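# Sort loose seals into bins by their size

## Task

Put each loose seal into the bin that matches its size. A seal counts only if it stays in its bin on its own, without the robot holding it there. At the end, open the grippers and move them away.

## Robot and tools

Robot: two arms, left_arm and right_arm, each with a parallel two-finger gripper. The names do not say which side of a camera image an arm appears on. All poses use a single scene frame with its origin on the table top midway between the arms. +z is up, +x points out over the table, and left_arm sits on the +y side. Positions are in metres. Orientations are quaternions written w first (qw, qx, qy, qz). In the gripper's own axes the fingers point along +z and close along y. The reported end_effector_position is the point between the finger pads, roughly 1 cm short of the fingertips. Reported hand positions can be off, more so when the arm is stretched far.

Row layout, shared by execute_actions and move: one flat list of 16 numbers covering both arms, always all 16 even if only one arm should move. Order: left_arm x, y, z, qw, qx, qy, qz, opening, then right_arm x, y, z, qw, qx, qy, qz, opening. x, y, z and the quaternion are an absolute target pose for that gripper in the scene frame, not an offset. Opening runs from -1 (closed) to +1 (fully open, 0.094 m).

execute_actions(actions): a list of up to 15 actions, run in order. Each action is a list of up to 15 rows; each row lasts one control step of 1/30 s, and if fewer than 15 rows are given the final row repeats to fill 15 steps. An empty list just reports state and images. Every action is rejected for both arms if any target lies more than 0.6 m from that gripper's current position along any of the gripper's own axes. If any action is malformed, or the first one fails that check against the latest reported state, nothing in the call runs.

move(target, speed, blocking): target is one 16-number row as above, an absolute pose per arm. Each gripper travels a straight line to its pose, both finishing together, taking 0.5 to 10 s (cut off at 10 s). speed is the top path speed in m/s, 0.002 to 0.5, default 0.25; rotation is capped at twice that in rad/s and takes the shorter way. The opening is applied at the move's start. Moves do not avoid obstacles or the other arm, the hand lags and can overshoot the speed, especially with a nearly straight arm. Faster moves and targets set deeper past a contact strike and press harder. blocking=false returns after 0.5 s while motion continues; until a result shows the move has ended, rows and new moves are rejected, so call wait or stop first.

wait(seconds): 0 to 10; lets time pass with the last commands held; returns early if a running move ends. stop(): brakes the running move (needs stopping room; fingers keep moving). zoom_image(camera, region): a closer look at part of one camera's latest image; camera is cam_head_left, cam_head_right, cam_left_wrist or cam_right_wrist (each 504x504); region is [x0, y0, x1, y1] in pixels, top-left origin, at most 504 by 504. finished_scene(scene): ends the current scene, passing its number; irreversible, so only call it once all seals sit in the right bins and the grippers have released and backed away.

Controller behaviour: each step the commanded pose is clipped to within 70 mm and 16 degrees of the measured pose, then joints follow by damped inverse kinematics, favouring position over orientation. A distant target may take several actions; after an action the arm only reaches its last clipped pose, so keep commanding. Motions often end a centimetre or more short, usually low. To keep an orientation, repeat the same quaternion every row rather than copying the drifted reported one. To keep an arm still, resend its whole last reported pose and desired opening at every call.

Gripping: grip_measured reports finger opening on the command scale (the last Joint positions value gives it in metres); each gripper has a fixed error up to about 1 mm. To hold a part, command about 0.03 below grip_measured for a firm grip, less for a gentle one. Pads push up to roughly 50 to 62 N, less on very thin parts under about 2 mm, with a brief spike on first contact.

Result lines: the state line shows each arm's position and quaternion; Hand target lines show the pose each controller now drives toward; "pose unreachable" means a clearance check altered or blocked that arm's command. A move adds a "move:" line with how it ended (done, off_target, moving, held, fault) and active limits: paced means the target was clipped, held means a check blocked steps (the arm may then jump faster than speed); distances to each pose are given. If only one arm is named, the other finished at rest. FAULT lines mean an arm stopped. MOTOR HOT appears from 85 °C; at 100 °C an OVER-TEMPERATURE FAULT drops that arm and its load, so avoid holding loads for long, including while deliberating, since the simulation runs on during replies.

Joint ranges (rad): waist -2.880 to 2.880, shoulder 0.000 to 3.142, elbow 0.000 to 3.019, wrist pitch -1.693 to 1.571, wrist yaw -1.571 to 1.571, wrist roll -2.094 to 2.094. Elbows stop just before full extension.

Avoid: dropping seals, knocking anything off the table (that fails the job), fast or deep pushes, arms colliding or pressing on each other, and faults. Parts may occasionally be tugged or nudged by outside disturbances, so check the images before finishing.

Each tool is called after "Request:" as name(argument=value, ...) on one line, values as JSON.

## Session

Request:
execute_actions(actions=[])

Scene clock: 0.00 s.
left_arm: end_effector_position=(+0.5366, +0.4623, +0.2101) grip_measured=+1.000 end_effector_quat_wxyz=(-0.025, +0.714, -0.700, -0.017) | right_arm: end_effector_position=(+0.5143, -0.1076, +0.2319) grip_measured=+1.000 end_effector_quat_wxyz=(+0.715, -0.088, +0.694, -0.020)
Joint positions: left_arm=[ 0.097  1.853  1.801 -1.497 -0.057 -1.391  0.094] | right_arm=[ 0.558  1.556  0.719  0.863  0.501 -0.165  0.094]
Joint velocities: left_arm=[ 0.005 -0.005  0.012  0.007  0.022  0.007  0.   ] | right_arm=[-0.005  0.015  0.002 -0.012 -0.007  0.022  0.   ]
Motor temperatures (°C, as the motors report them): left_arm=[26 27 26 24 23 23] | right_arm=[24 24 23 27 26 24]
Hand target (left_arm): +0.544, +0.464, +0.227; -0.042, +0.714, -0.699, -0.006
Hand target (right_arm): +0.519, -0.104, +0.244; +0.723, -0.082, +0.685, -0.015

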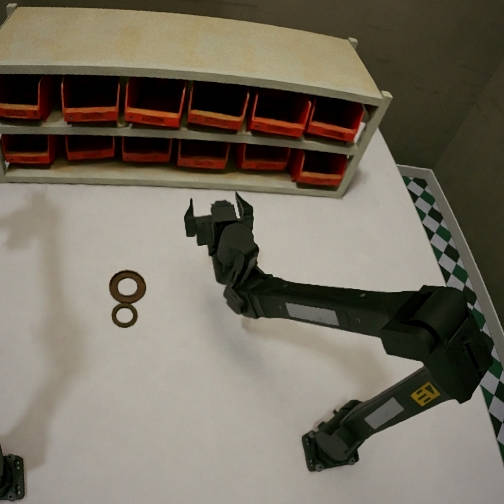

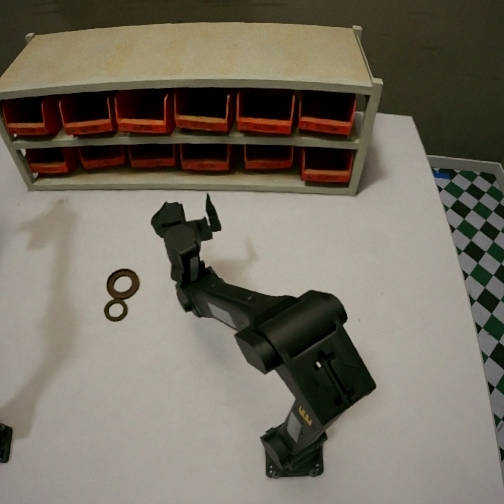

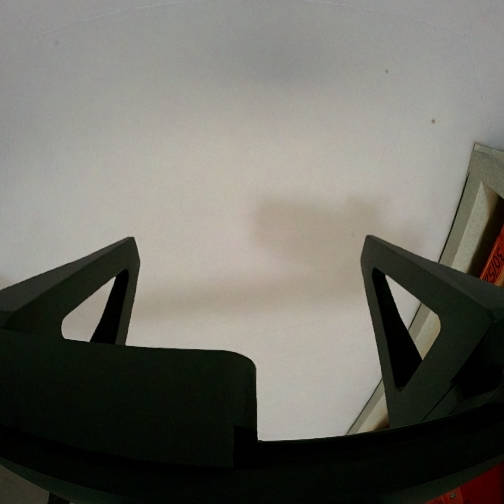

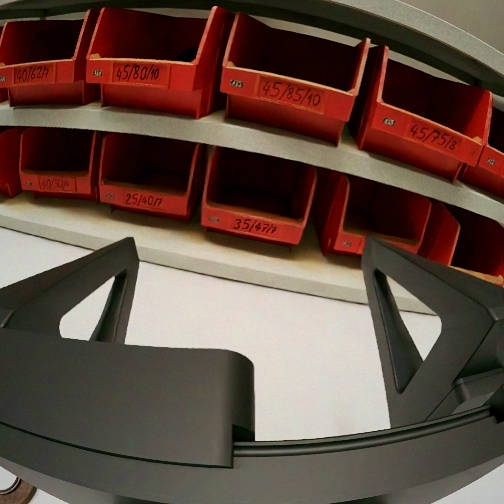

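Request:
zoom_image(camera="cam_head_left", region=[70, 250, 190, 340])

Request:
zoom_image(camera="cam_head_right", region=[0, 70, 200, 200])

Request:
zoom_image(camera="cam_head_right", region=[180, 70, 390, 200])

Request:
zoom_image(camera="cam_right_wrist", region=[0, 0, 300, 240])

Region (70, 250, 190, 340) of cam_head_left's 504x504 image, scaled by 4.200, with more detail than that image has; it fills the top 378 rows of this view, and the rest is white.

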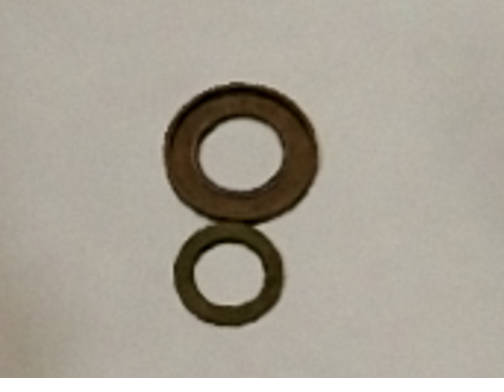

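Region (0, 70, 200, 200) of cam_head_right's 504x504 image, scaled by 2.520, with more detail than that image has; it fills the top 328 rows of this view, and the rest is white.

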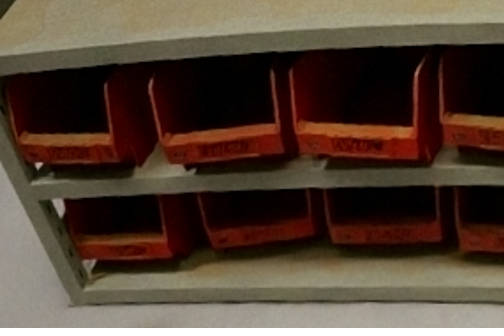

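Region (180, 70, 390, 200) of cam_head_right's 504x504 image, scaled by 2.400, with more detail than that image has; it fills the top 312 rows of this view, and the rest is white.

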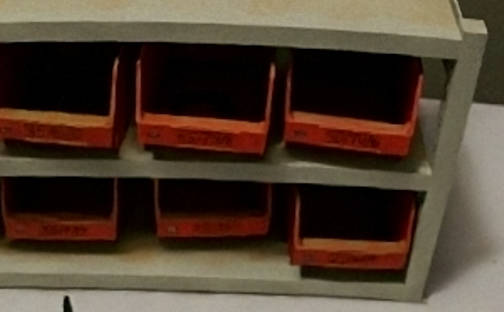

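Region (0, 0, 300, 240) of cam_right_wrist's 504x504 image, scaled by 1.680, with more detail than that image has; it fills the top 403 rows of this view, and the rest is white.

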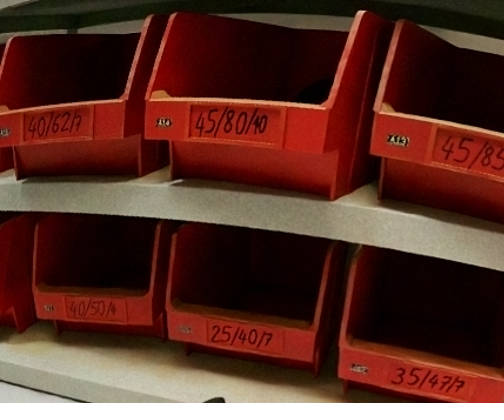

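Request:
move(target=[0.33,0.15,0.22,0,0,1,0,1, 0.45,-0.32,0.22,0.707,0,0.707,0,1], speed=0.4)

Scene clock: 6.33 s.
left_arm: end_effector_position=(+0.3280, +0.1464, +0.2103) grip_measured=+1.000 end_effector_quat_wxyz=(-0.009, -0.006, +1.000, -0.002) | right_arm: end_effector_position=(+0.4490, -0.3208, +0.2197) grip_measured=+1.000 end_effector_quat_wxyz=(+0.708, -0.004, +0.706, -0.005)
Joint positions: left_arm=[-0.589  1.42   1.265 -1.43   0.013 -0.499  0.094] | right_arm=[ 0.094  1.221  0.358  0.865  0.135 -0.013  0.094]
Joint velocities: left_arm=[-0.005 -0.005 -0.007 -0.017  0.007  0.037  0.   ] | right_arm=[-0.005 -0.005  0.002 -0.017  0.051  0.007  0.   ]
Motor temperatures (°C, as the motors report them): left_arm=[26 27 27 24 23 23] | right_arm=[24 24 23 27 26 24]
Hand target (left_arm): +0.326, +0.149, +0.219; +0.002, +0.000, +1.000, -0.010
Hand target (right_arm): +0.448, -0.322, +0.222; +0.708, -0.001, +0.706, -0.002
Off the commanded pose (left_arm): 0.010 m, 1 deg.
Off the commanded pose (right_arm): 0.001 m, 1 deg.
move: done

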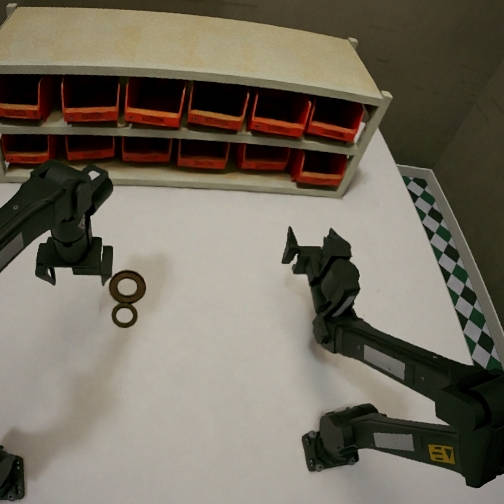

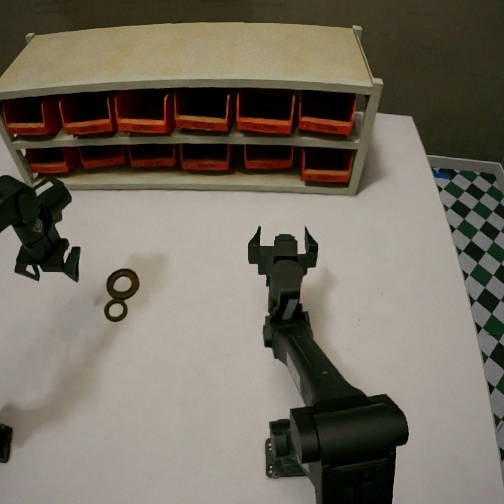

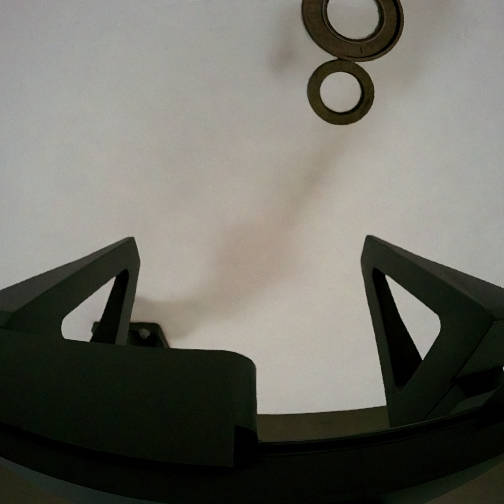

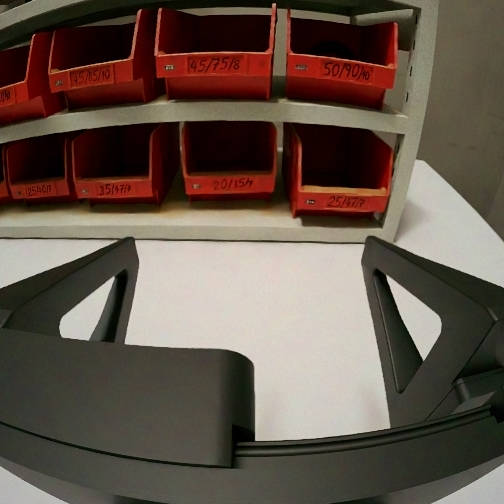

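Request:
move(target=[0.39,0.063,0.11,0,0,1,0,1, 0.45,-0.32,0.22,0.707,0,0.707,0,1])

Request:
zoom_image(camera="cam_left_wrist", region=[120, 0, 400, 280])

Scene clock: 10.23 s.
left_arm: end_effector_position=(+0.3690, +0.0759, +0.0900) grip_measured=+1.000 end_effector_quat_wxyz=(-0.031, +0.005, +0.999, +0.016) | right_arm: end_effector_position=(+0.4490, -0.3208, +0.2196) grip_measured=+1.000 end_effector_quat_wxyz=(+0.708, -0.002, +0.707, -0.003)
Joint positions: left_arm=[-0.682  1.725  1.296 -1.211  0.006 -0.57   0.094] | right_arm=[ 0.094  1.221  0.358  0.865  0.135 -0.008  0.094]
Joint velocities: left_arm=[ 0.015 -0.005 -0.017 -0.007  0.022 -0.007  0.   ] | right_arm=[-0.015 -0.005  0.002  0.017  0.022 -0.022  0.   ]
Motor temperatures (°C, as the motors report them): left_arm=[26 27 27 24 23 23] | right_arm=[24 24 24 27 26 24]
Hand target (left_arm): +0.389, +0.061, +0.111; -0.000, -0.000, +1.000, -0.002
Hand target (right_arm): +0.450, -0.320, +0.220; +0.707, -0.000, +0.707, -0.000
Off the commanded pose (left_arm): 0.032 m, 4 deg.
Off the commanded pose (right_arm): 0.001 m, 0 deg.
move: off_target (left_arm)

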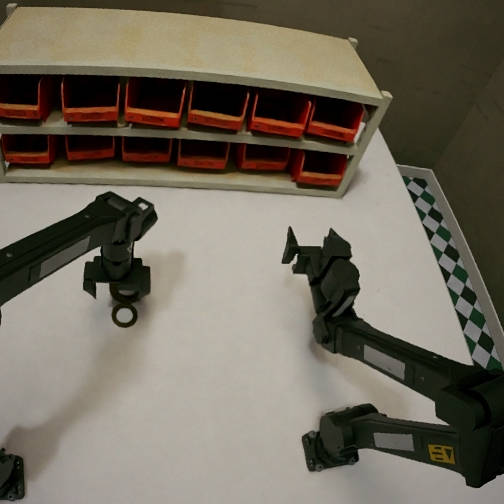

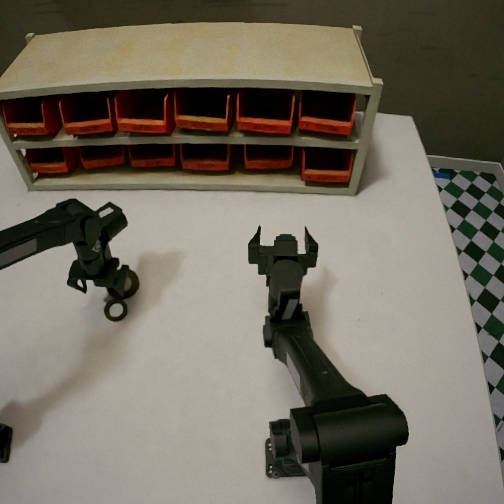

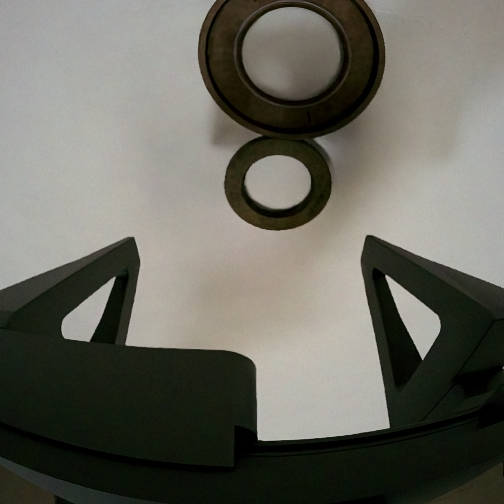

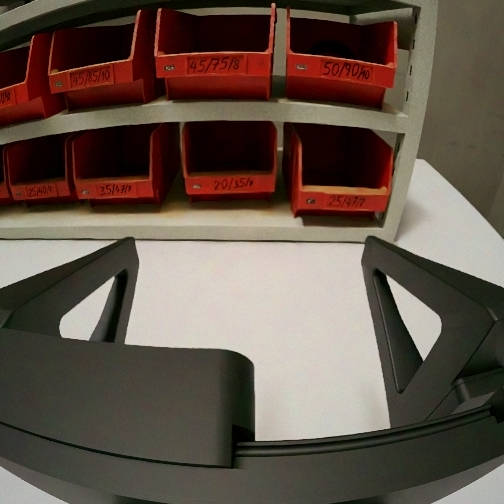

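Region (120, 0, 400, 280) of cam_left_wrist's 504x504 image, scaled by 1.800, with more detail than that image has.

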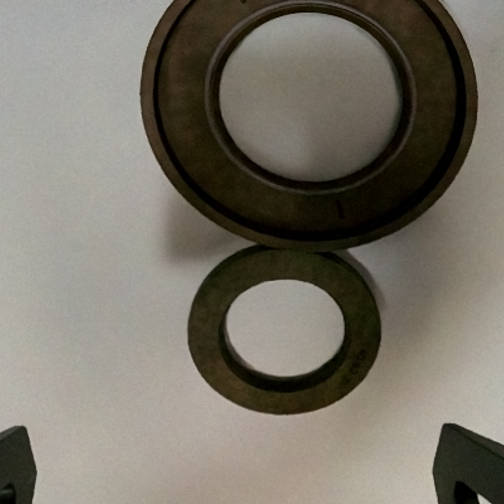

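Request:
move(target=[0.335,0.057,0.06,0.462,0,0.887,0,0.8, 0.36,-0.2,0.15,0.462,0,0.887,0,1])

Scene clock: 19.57 s.
left_arm: end_effector_position=(+0.3333, +0.0572, +0.0645) grip_measured=+0.802 end_effector_quat_wxyz=(+0.456, -0.012, +0.890, -0.001) | right_arm: end_effector_position=(+0.3471, -0.2067, +0.1301) grip_measured=+1.000 end_effector_quat_wxyz=(+0.448, -0.002, +0.894, -0.007)
Joint positions: left_arm=[-1.004  1.508  0.64  -0.    -0.698 -0.664  0.085] | right_arm=[ 0.594  1.022  0.455 -0.187  0.505  0.408  0.094]
Joint velocities: left_arm=[-0.005  0.005  0.012  0.002 -0.037  0.022 -0.   ] | right_arm=[ 0.015  0.015  0.022 -0.012 -0.051 -0.007  0.   ]
Motor temperatures (°C, as the motors report them): left_arm=[26 28 28 24 23 23] | right_arm=[24 24 24 27 26 24]
Hand target (left_arm): +0.333, +0.055, +0.063; +0.459, -0.006, +0.888, -0.001
Hand target (right_arm): +0.360, -0.196, +0.150; +0.459, +0.006, +0.888, +0.003
Off the commanded pose (left_arm): 0.005 m, 2 deg.
Off the commanded pose (right_arm): 0.025 m, 2 deg.
move: off_target (right_arm)

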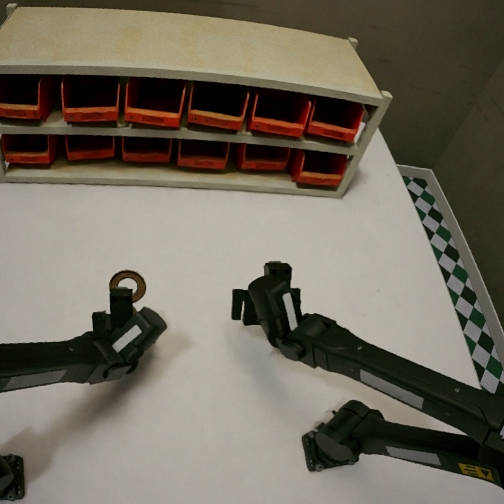

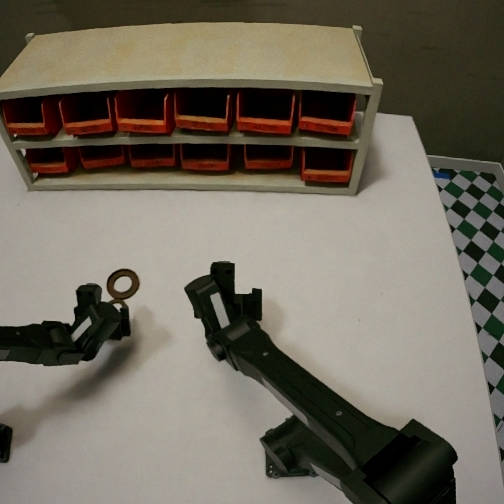

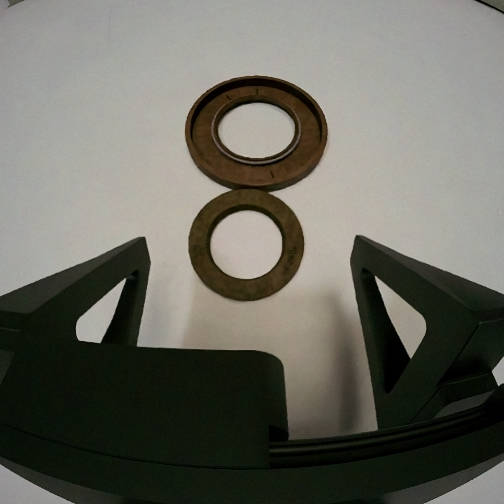

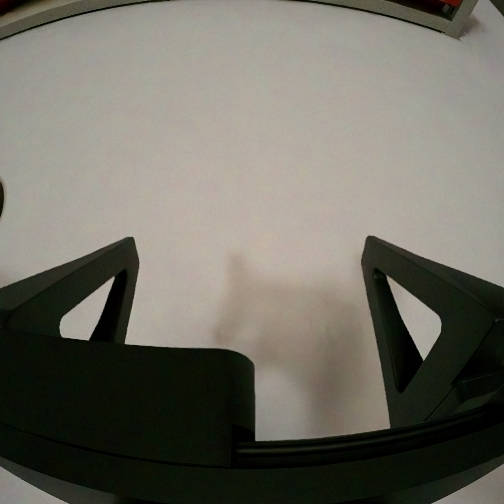

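Request:
move(target=[0.358,0.058,0.022,0.462,0,0.887,0,0.8, 0.347,-0.2067,0.13,0.462,0,0.887,0,1], speed=0.08)

Scene clock: 21.57 s.
left_arm: end_effector_position=(+0.3553, +0.0565, +0.0245) grip_measured=+0.802 end_effector_quat_wxyz=(+0.460, -0.003, +0.888, -0.001) | right_arm: end_effector_position=(+0.3444, -0.2087, +0.1241) grip_measured=+1.000 end_effector_quat_wxyz=(+0.452, -0.000, +0.892, -0.004)
Joint positions: left_arm=[-0.958  1.655  0.64   0.191 -0.666 -0.594  0.085] | right_arm=[ 0.594  1.022  0.43  -0.149  0.505  0.408  0.094]
Joint velocities: left_arm=[-0.005 -0.005 -0.017 -0.007  0.022  0.007 -0.   ] | right_arm=[ 0.005  0.005 -0.007  0.007 -0.022  0.022  0.   ]
Motor temperatures (°C, as the motors report them): left_arm=[26 28 28 24 23 23] | right_arm=[24 24 25 27 26 24]
Hand target (left_arm): +0.359, +0.057, +0.022; +0.462, -0.000, +0.887, +0.001
Hand target (right_arm): +0.347, -0.207, +0.130; +0.462, -0.000, +0.887, +0.000
Off the commanded pose (left_arm): 0.004 m, 0 deg.
Off the commanded pose (right_arm): 0.007 m, 1 deg.
move: done

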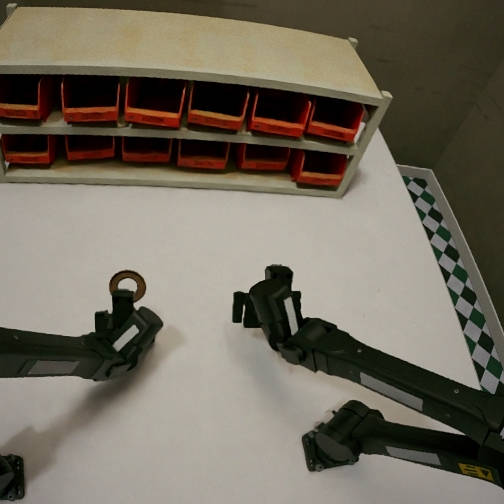

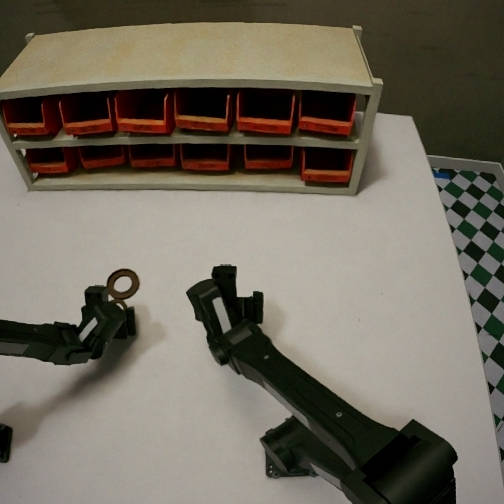

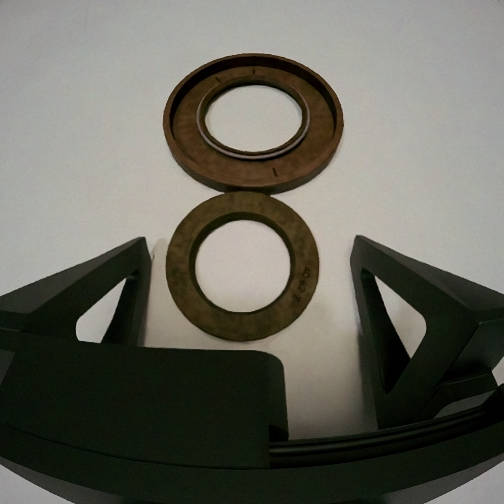

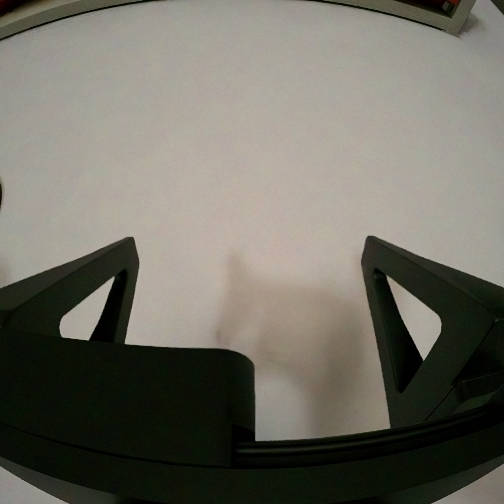

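Request:
zoom_image(camera="cam_left_wrist", region=[150, 180, 330, 350])

Request:
execute_actions(actions=[[[0.355,0.061,0.014,0.462,0,0.887,0,0.6, 0.347,-0.2067,0.13,0.462,0,0.887,0,1]],[[0.355,0.061,0.014,0.462,0,0.887,0,0.27, 0.347,-0.2067,0.13,0.462,0,0.887,0,1]],[[0.355,0.061,0.014,0.462,0,0.887,0,0.27, 0.347,-0.2067,0.13,0.462,0,0.887,0,1]]])

Region (150, 180, 330, 350) of cam_left_wrist's 504x504 image, scaled by 2.800, with more detail than that image has.

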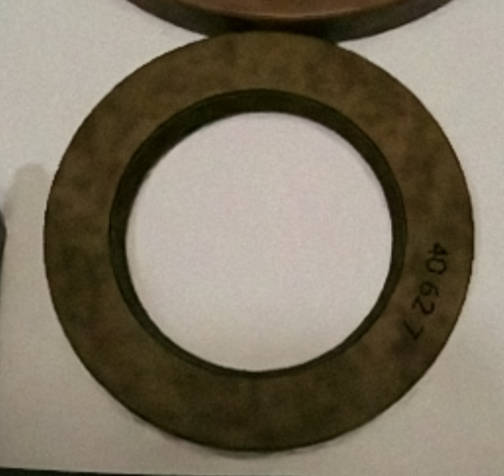

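Scene clock: 24.47 s.
left_arm: end_effector_position=(+0.3552, +0.0563, +0.0233) grip_measured=+0.287 end_effector_quat_wxyz=(+0.465, -0.005, +0.885, -0.007) | right_arm: end_effector_position=(+0.3444, -0.2087, +0.1241) grip_measured=+1.000 end_effector_quat_wxyz=(+0.452, -0.000, +0.892, -0.004)
Joint positions: left_arm=[-0.958  1.661  0.631  0.224 -0.665 -0.59   0.06 ] | right_arm=[ 0.594  1.022  0.43  -0.149  0.505  0.407  0.094]
Joint velocities: left_arm=[ 0.015 -0.005  0.007  0.002 -0.037 -0.095 -0.   ] | right_arm=[-0.015 -0.005 -0.022  0.002 -0.022 -0.051  0.   ]
Motor temperatures (°C, as the motors report them): left_arm=[26 27 28 24 23 23] | right_arm=[24 24 25 27 26 24]
Hand target (left_arm): +0.355, +0.061, +0.014; +0.462, -0.000, +0.887, +0.000
Hand target (right_arm): +0.347, -0.207, +0.130; +0.462, -0.000, +0.887, +0.000
Off the commanded pose (left_arm): 0.010 m, 1 deg.
Off the commanded pose (right_arm): 0.007 m, 1 deg.

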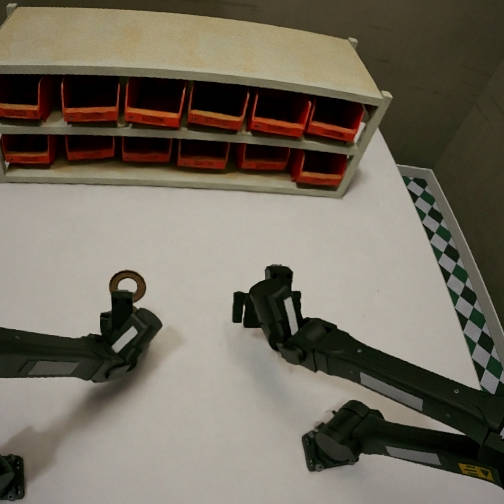

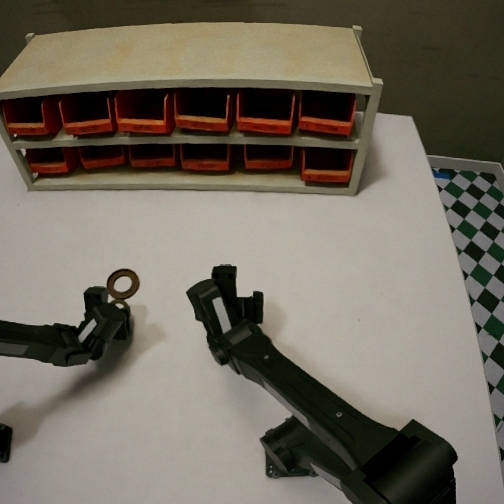

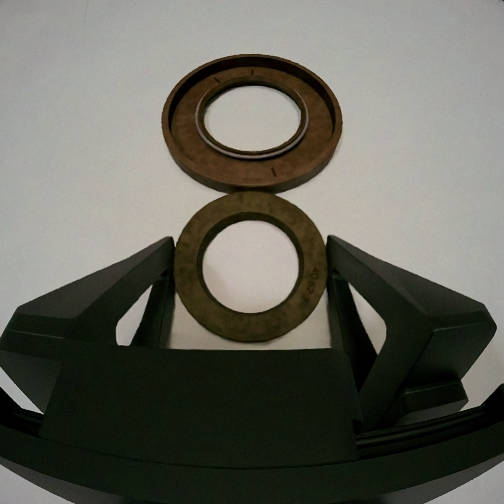

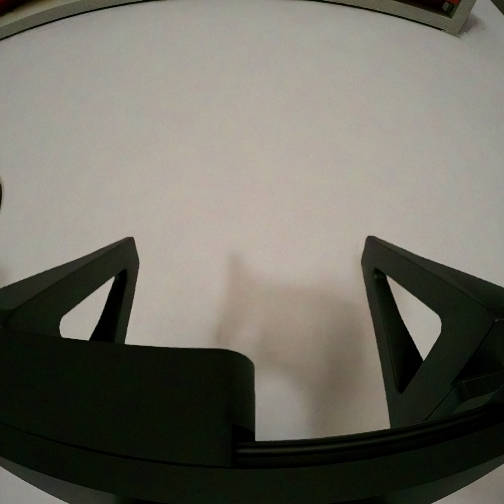

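Request:
move(target=[0.35,0.075,0.12,0.5,0,0.866,0,0.25, 0.347,-0.2067,0.13,0.462,0,0.887,0,1], speed=0.15)

Request:
move(target=[0.60,0.2,0.34,0.609,0,0.793,0,0.25, 0.39,-0.03,0.09,0.462,0,0.887,0,1])

Scene clock: 27.37 s.
left_arm: end_effector_position=(+0.3473, +0.0738, +0.1163) grip_measured=+0.279 end_effector_quat_wxyz=(+0.498, -0.003, +0.867, -0.005) | right_arm: end_effector_position=(+0.3444, -0.2087, +0.1241) grip_measured=+1.000 end_effector_quat_wxyz=(+0.452, -0.000, +0.892, -0.004)
Joint positions: left_arm=[-0.958  1.38   0.62   0.036 -0.706 -0.534  0.06 ] | right_arm=[ 0.594  1.022  0.43  -0.149  0.505  0.407  0.094]
Joint velocities: left_arm=[-0.005 -0.005 -0.012  0.007  0.022  0.037  0.   ] | right_arm=[-0.015 -0.005 -0.012  0.007 -0.051 -0.037  0.   ]
Motor temperatures (°C, as the motors report them): left_arm=[26 27 28 24 23 23] | right_arm=[24 24 25 27 26 24]
Hand target (left_arm): +0.349, +0.077, +0.122; +0.500, -0.001, +0.866, -0.000
Hand target (right_arm): +0.347, -0.207, +0.130; +0.462, -0.000, +0.887, +0.000
Off the commanded pose (left_arm): 0.005 m, 1 deg.
Off the commanded pose (right_arm): 0.007 m, 1 deg.
move: done

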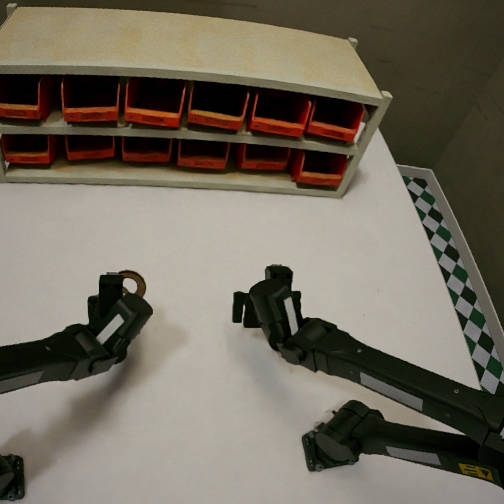

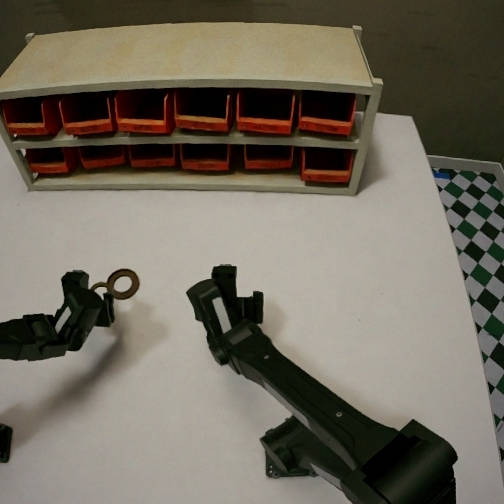

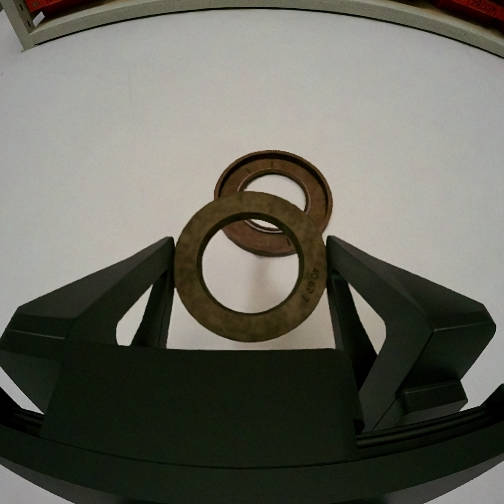

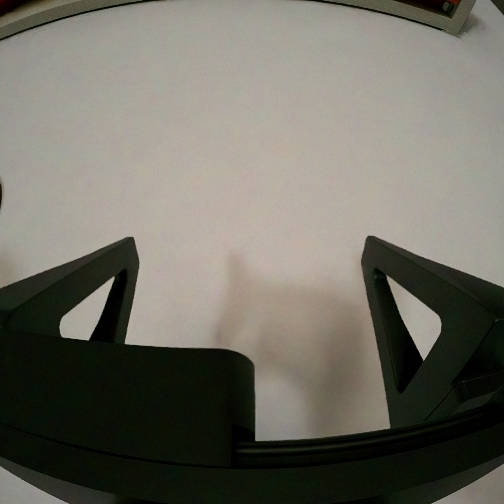

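Scene clock: 29.23 s.
left_arm: end_effector_position=(+0.5828, +0.2071, +0.3186) grip_measured=+0.279 end_effector_quat_wxyz=(+0.597, -0.002, +0.802, +0.007) | right_arm: end_effector_position=(+0.3802, -0.0447, +0.0740) grip_measured=+1.000 end_effector_quat_wxyz=(+0.448, -0.009, +0.894, -0.015)
Joint positions: left_arm=[-0.392  1.429  1.096  0.03  -0.29  -0.081  0.06 ] | right_arm=[ 0.879  1.562  0.759 -0.099  0.705  0.644  0.094]
Joint velocities: left_arm=[-0.005  0.005  0.012 -0.012 -0.037 -0.022 -0.001] | right_arm=[ 0.015 -0.005 -0.012 -0.007 -0.022  0.081  0.   ]
Motor temperatures (°C, as the motors report them): left_arm=[26 27 28 24 23 23] | right_arm=[24 24 25 27 26 24]
Hand target (left_arm): +0.597, +0.202, +0.343; +0.611, +0.002, +0.792, +0.006
Hand target (right_arm): +0.390, -0.029, +0.087; +0.460, +0.001, +0.888, +0.001
Off the commanded pose (left_arm): 0.028 m, 2 deg.
Off the commanded pose (right_arm): 0.024 m, 3 deg.
move: off_target (left_arm, right_arm)

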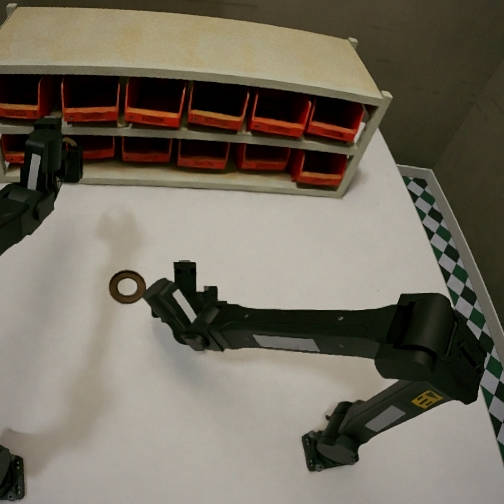

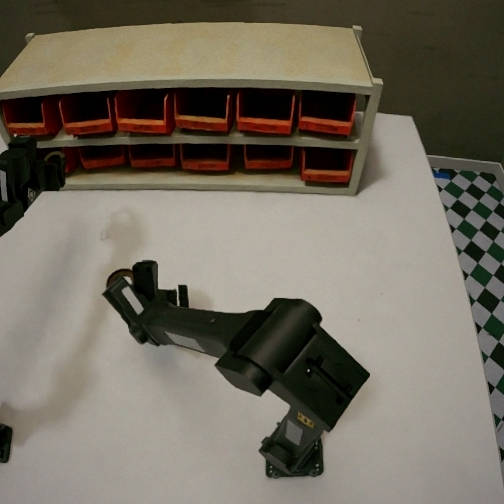

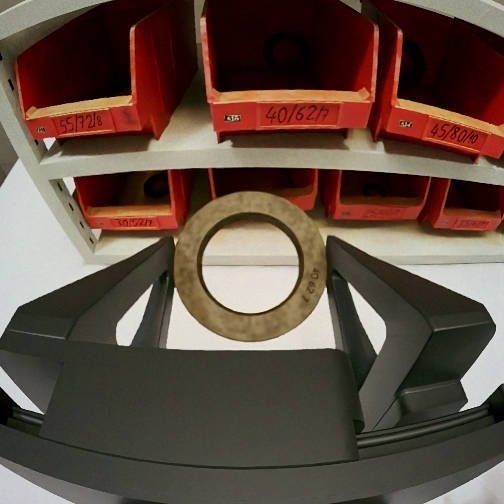

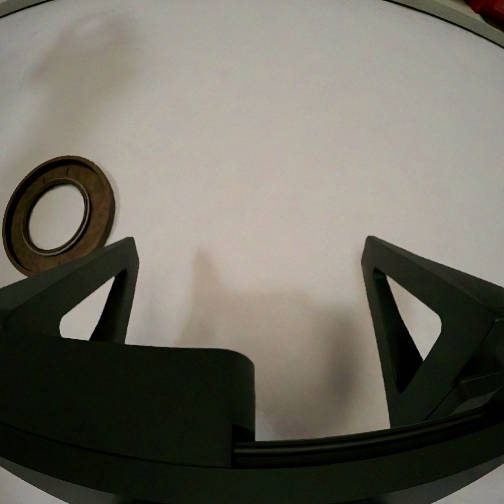

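Request:
move(target=[0.71,0.165,0.35,0.643,0,0.766,0,0.25, 0.42,0.07,0.075,0.462,0,0.887,0,1], speed=0.15)

Scene clock: 32.13 s.
left_arm: end_effector_position=(+0.6951, +0.1727, +0.3119) grip_measured=+0.279 end_effector_quat_wxyz=(+0.620, -0.003, +0.784, +0.004) | right_arm: end_effector_position=(+0.4138, +0.0552, +0.0653) grip_measured=+1.000 end_effector_quat_wxyz=(+0.456, -0.006, +0.890, -0.008)
Joint positions: left_arm=[-0.394  1.73   1.398  0.088 -0.293 -0.069  0.06 ] | right_arm=[ 0.948  1.794  1.046 -0.178  0.751  0.714  0.094]
Joint velocities: left_arm=[-0.015  0.005 -0.012 -0.002 -0.066 -0.022  0.001] | right_arm=[-0.015 -0.005 -0.017 -0.007  0.022 -0.051  0.   ]
Motor temperatures (°C, as the motors report them): left_arm=[26 27 29 24 23 23] | right_arm=[24 24 25 27 26 24]
Hand target (left_arm): +0.705, +0.164, +0.351; +0.643, -0.001, +0.766, -0.000
Hand target (right_arm): +0.420, +0.069, +0.074; +0.461, -0.000, +0.887, +0.000
Off the commanded pose (left_arm): 0.042 m, 3 deg.
Off the commanded pose (right_arm): 0.019 m, 1 deg.
move: off_target (left_arm, right_arm)

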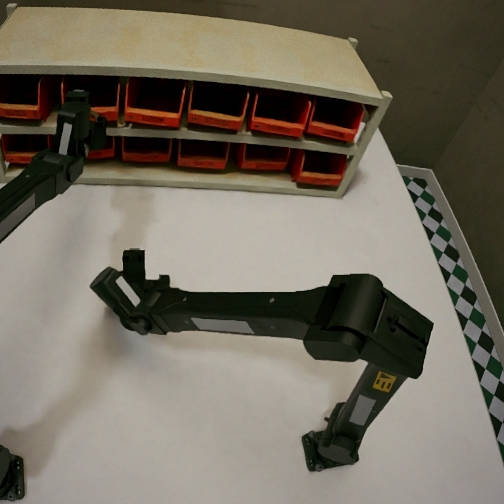

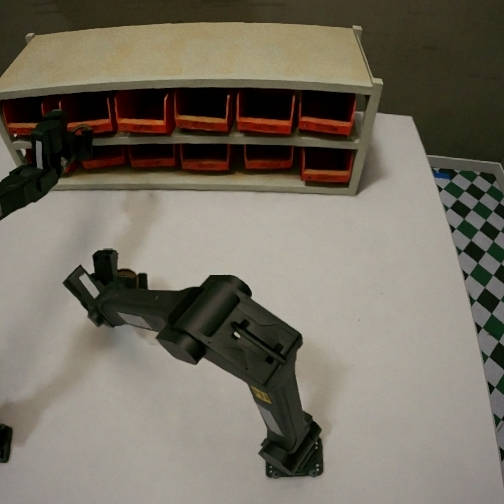

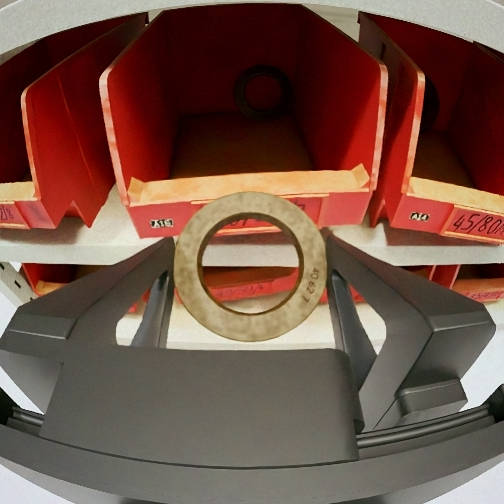

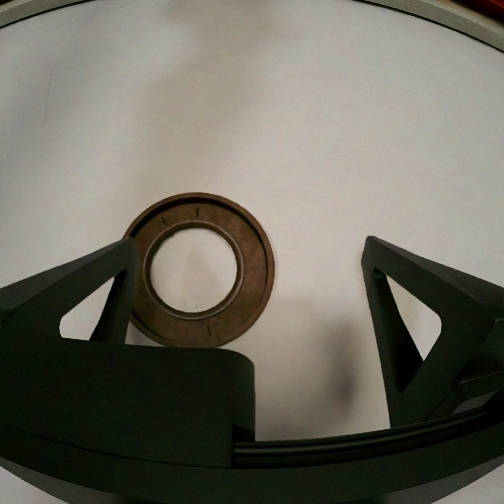

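Request:
move(target=[0.735,0.165,0.385,0.643,0,0.766,0,0.25, 0.425,0.10,0.058,0.462,0,0.887,0,1], speed=0.06)

Scene clock: 35.17 s.
left_arm: end_effector_position=(+0.7167, +0.1646, +0.3586) grip_measured=+0.279 end_effector_quat_wxyz=(+0.628, -0.000, +0.778, -0.001) | right_arm: end_effector_position=(+0.4190, +0.0833, +0.0504) grip_measured=+1.000 end_effector_quat_wxyz=(+0.456, -0.005, +0.890, -0.008)
Joint positions: left_arm=[-0.394  1.755  1.546 -0.014 -0.284 -0.064  0.06 ] | right_arm=[ 0.97   1.876  1.125 -0.193  0.767  0.74   0.094]
Joint velocities: left_arm=[-0.005 -0.005  0.007 -0.012 -0.007  0.037 -0.001] | right_arm=[-0.005  0.005  0.002 -0.012 -0.037 -0.022  0.   ]
Motor temperatures (°C, as the motors report them): left_arm=[26 28 30 24 23 23] | right_arm=[24 24 26 27 26 24]
Hand target (left_arm): +0.730, +0.166, +0.385; +0.643, -0.000, +0.765, +0.000
Hand target (right_arm): +0.425, +0.099, +0.058; +0.462, -0.000, +0.887, +0.000
Off the commanded pose (left_arm): 0.032 m, 2 deg.
Off the commanded pose (right_arm): 0.019 m, 1 deg.
move: off_target (left_arm, right_arm)

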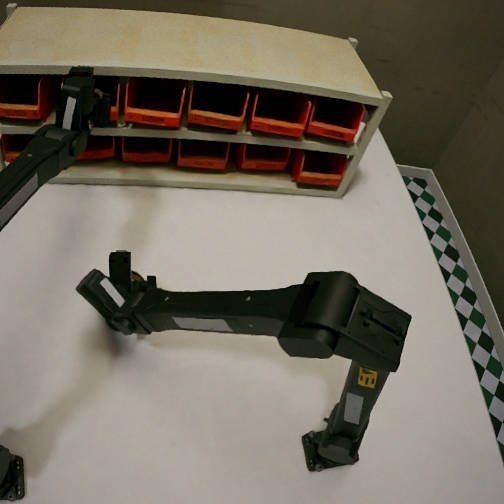

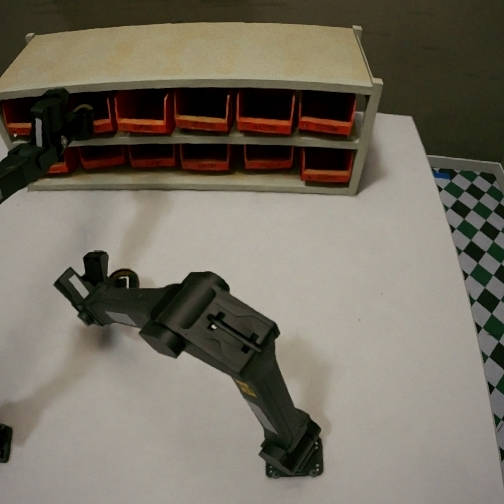

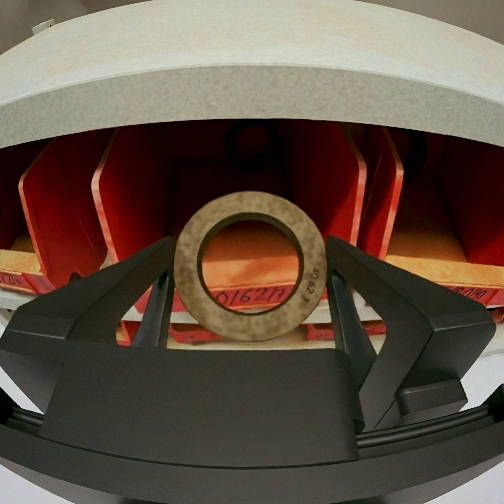

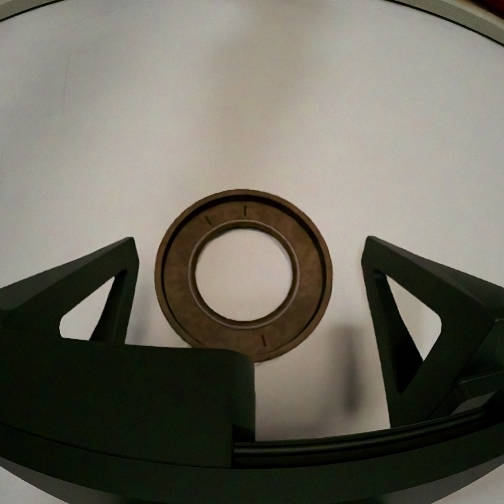

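Request:
move(target=[0.80,0.17,0.365,0.66,0,0.751,0,0.25, 0.428,0.102,0.035,0.462,0,0.887,0,1], speed=0.06)

Scene clock: 38.47 s.
left_arm: end_effector_position=(+0.7811, +0.1678, +0.3257) grip_measured=+0.279 end_effector_quat_wxyz=(+0.629, +0.003, +0.777, +0.003) | right_arm: end_effector_position=(+0.4187, +0.0828, +0.0261) grip_measured=+1.000 end_effector_quat_wxyz=(+0.451, -0.009, +0.892, -0.017)
Joint positions: left_arm=[-0.361  1.933  1.714  0.002 -0.254 -0.046  0.06 ] | right_arm=[ 0.97   1.923  1.125 -0.169  0.767  0.74   0.094]
Joint velocities: left_arm=[-0.005 -0.005  0.012  0.002 -0.037 -0.022 -0.001] | right_arm=[-0.015 -0.015 -0.002 -0.007 -0.037  0.007  0.   ]
Motor temperatures (°C, as the motors report them): left_arm=[26 28 30 24 23 23] | right_arm=[24 24 26 27 26 24]
Hand target (left_arm): +0.794, +0.170, +0.365; +0.660, -0.000, +0.751, +0.000
Hand target (right_arm): +0.427, +0.101, +0.035; +0.462, -0.000, +0.887, +0.000
Off the commanded pose (left_arm): 0.044 m, 5 deg.
Off the commanded pose (right_arm): 0.023 m, 3 deg.
move: off_target (left_arm, right_arm)

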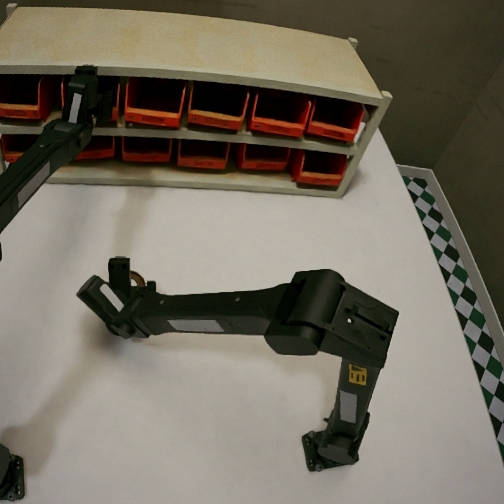

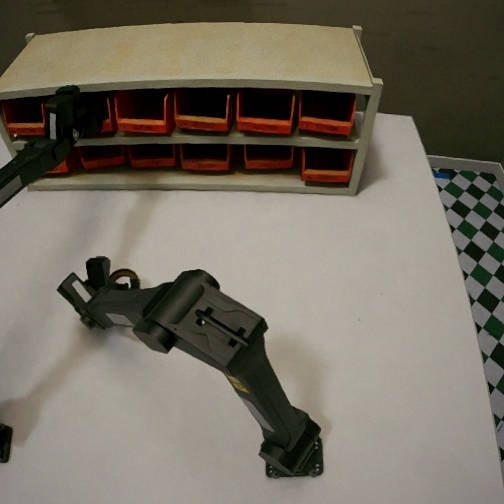

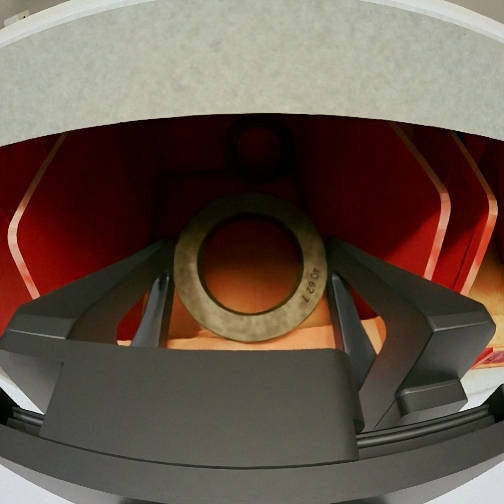

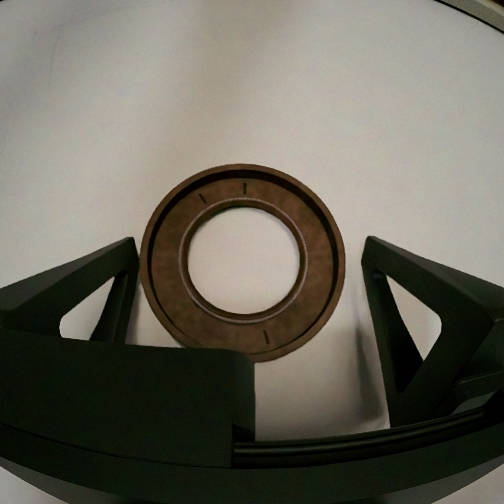

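Request:
move(target=[0.814,0.181,0.362,0.66,0,0.751,0,0.25, 0.428,0.107,0.026,0.462,0,0.887,0,1], speed=0.04)

Scene clock: 41.07 s.
left_arm: end_effector_position=(+0.7951, +0.1792, +0.3305) grip_measured=+0.279 end_effector_quat_wxyz=(+0.635, +0.001, +0.773, +0.001) | right_arm: end_effector_position=(+0.4205, +0.0869, +0.0187) grip_measured=+1.000 end_effector_quat_wxyz=(+0.451, -0.009, +0.892, -0.017)
Joint positions: left_arm=[-0.34   1.959  1.757  0.002 -0.232 -0.044  0.06 ] | right_arm=[ 0.971  1.946  1.136 -0.159  0.768  0.742  0.094]
Joint velocities: left_arm=[-0.015 -0.015  0.007 -0.007  0.037 -0.007 -0.001] | right_arm=[-0.005  0.015  0.007 -0.007 -0.022  0.007  0.   ]
Motor temperatures (°C, as the motors report them): left_arm=[26 28 31 24 23 23] | right_arm=[24 24 26 27 26 24]
Hand target (left_arm): +0.809, +0.182, +0.362; +0.660, -0.000, +0.751, +0.000
Hand target (right_arm): +0.427, +0.106, +0.026; +0.462, -0.000, +0.887, +0.000
Off the commanded pose (left_arm): 0.037 m, 4 deg.
Off the commanded pose (right_arm): 0.023 m, 3 deg.
move: off_target (left_arm, right_arm)

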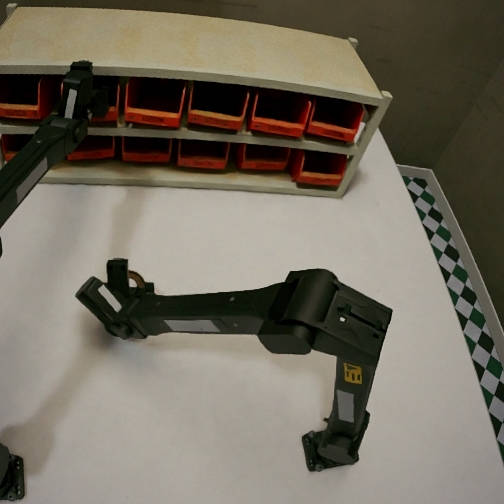

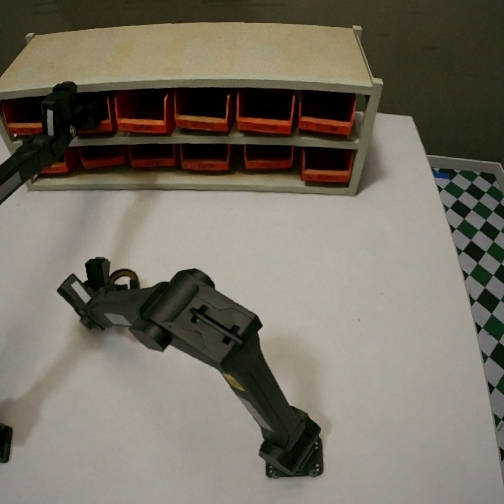

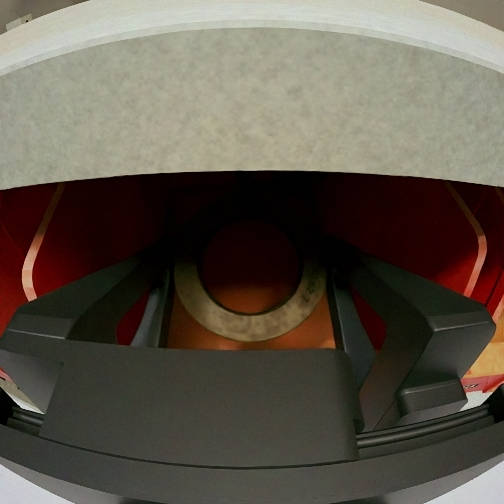

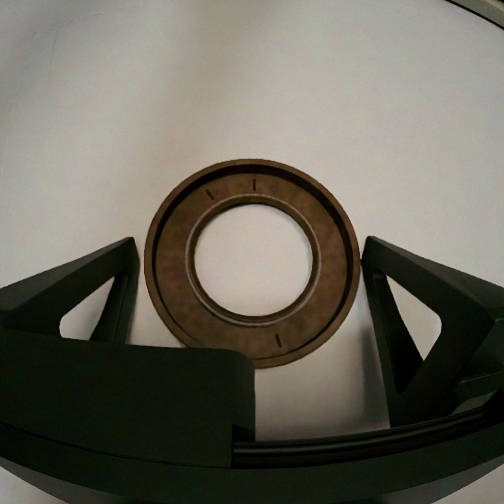

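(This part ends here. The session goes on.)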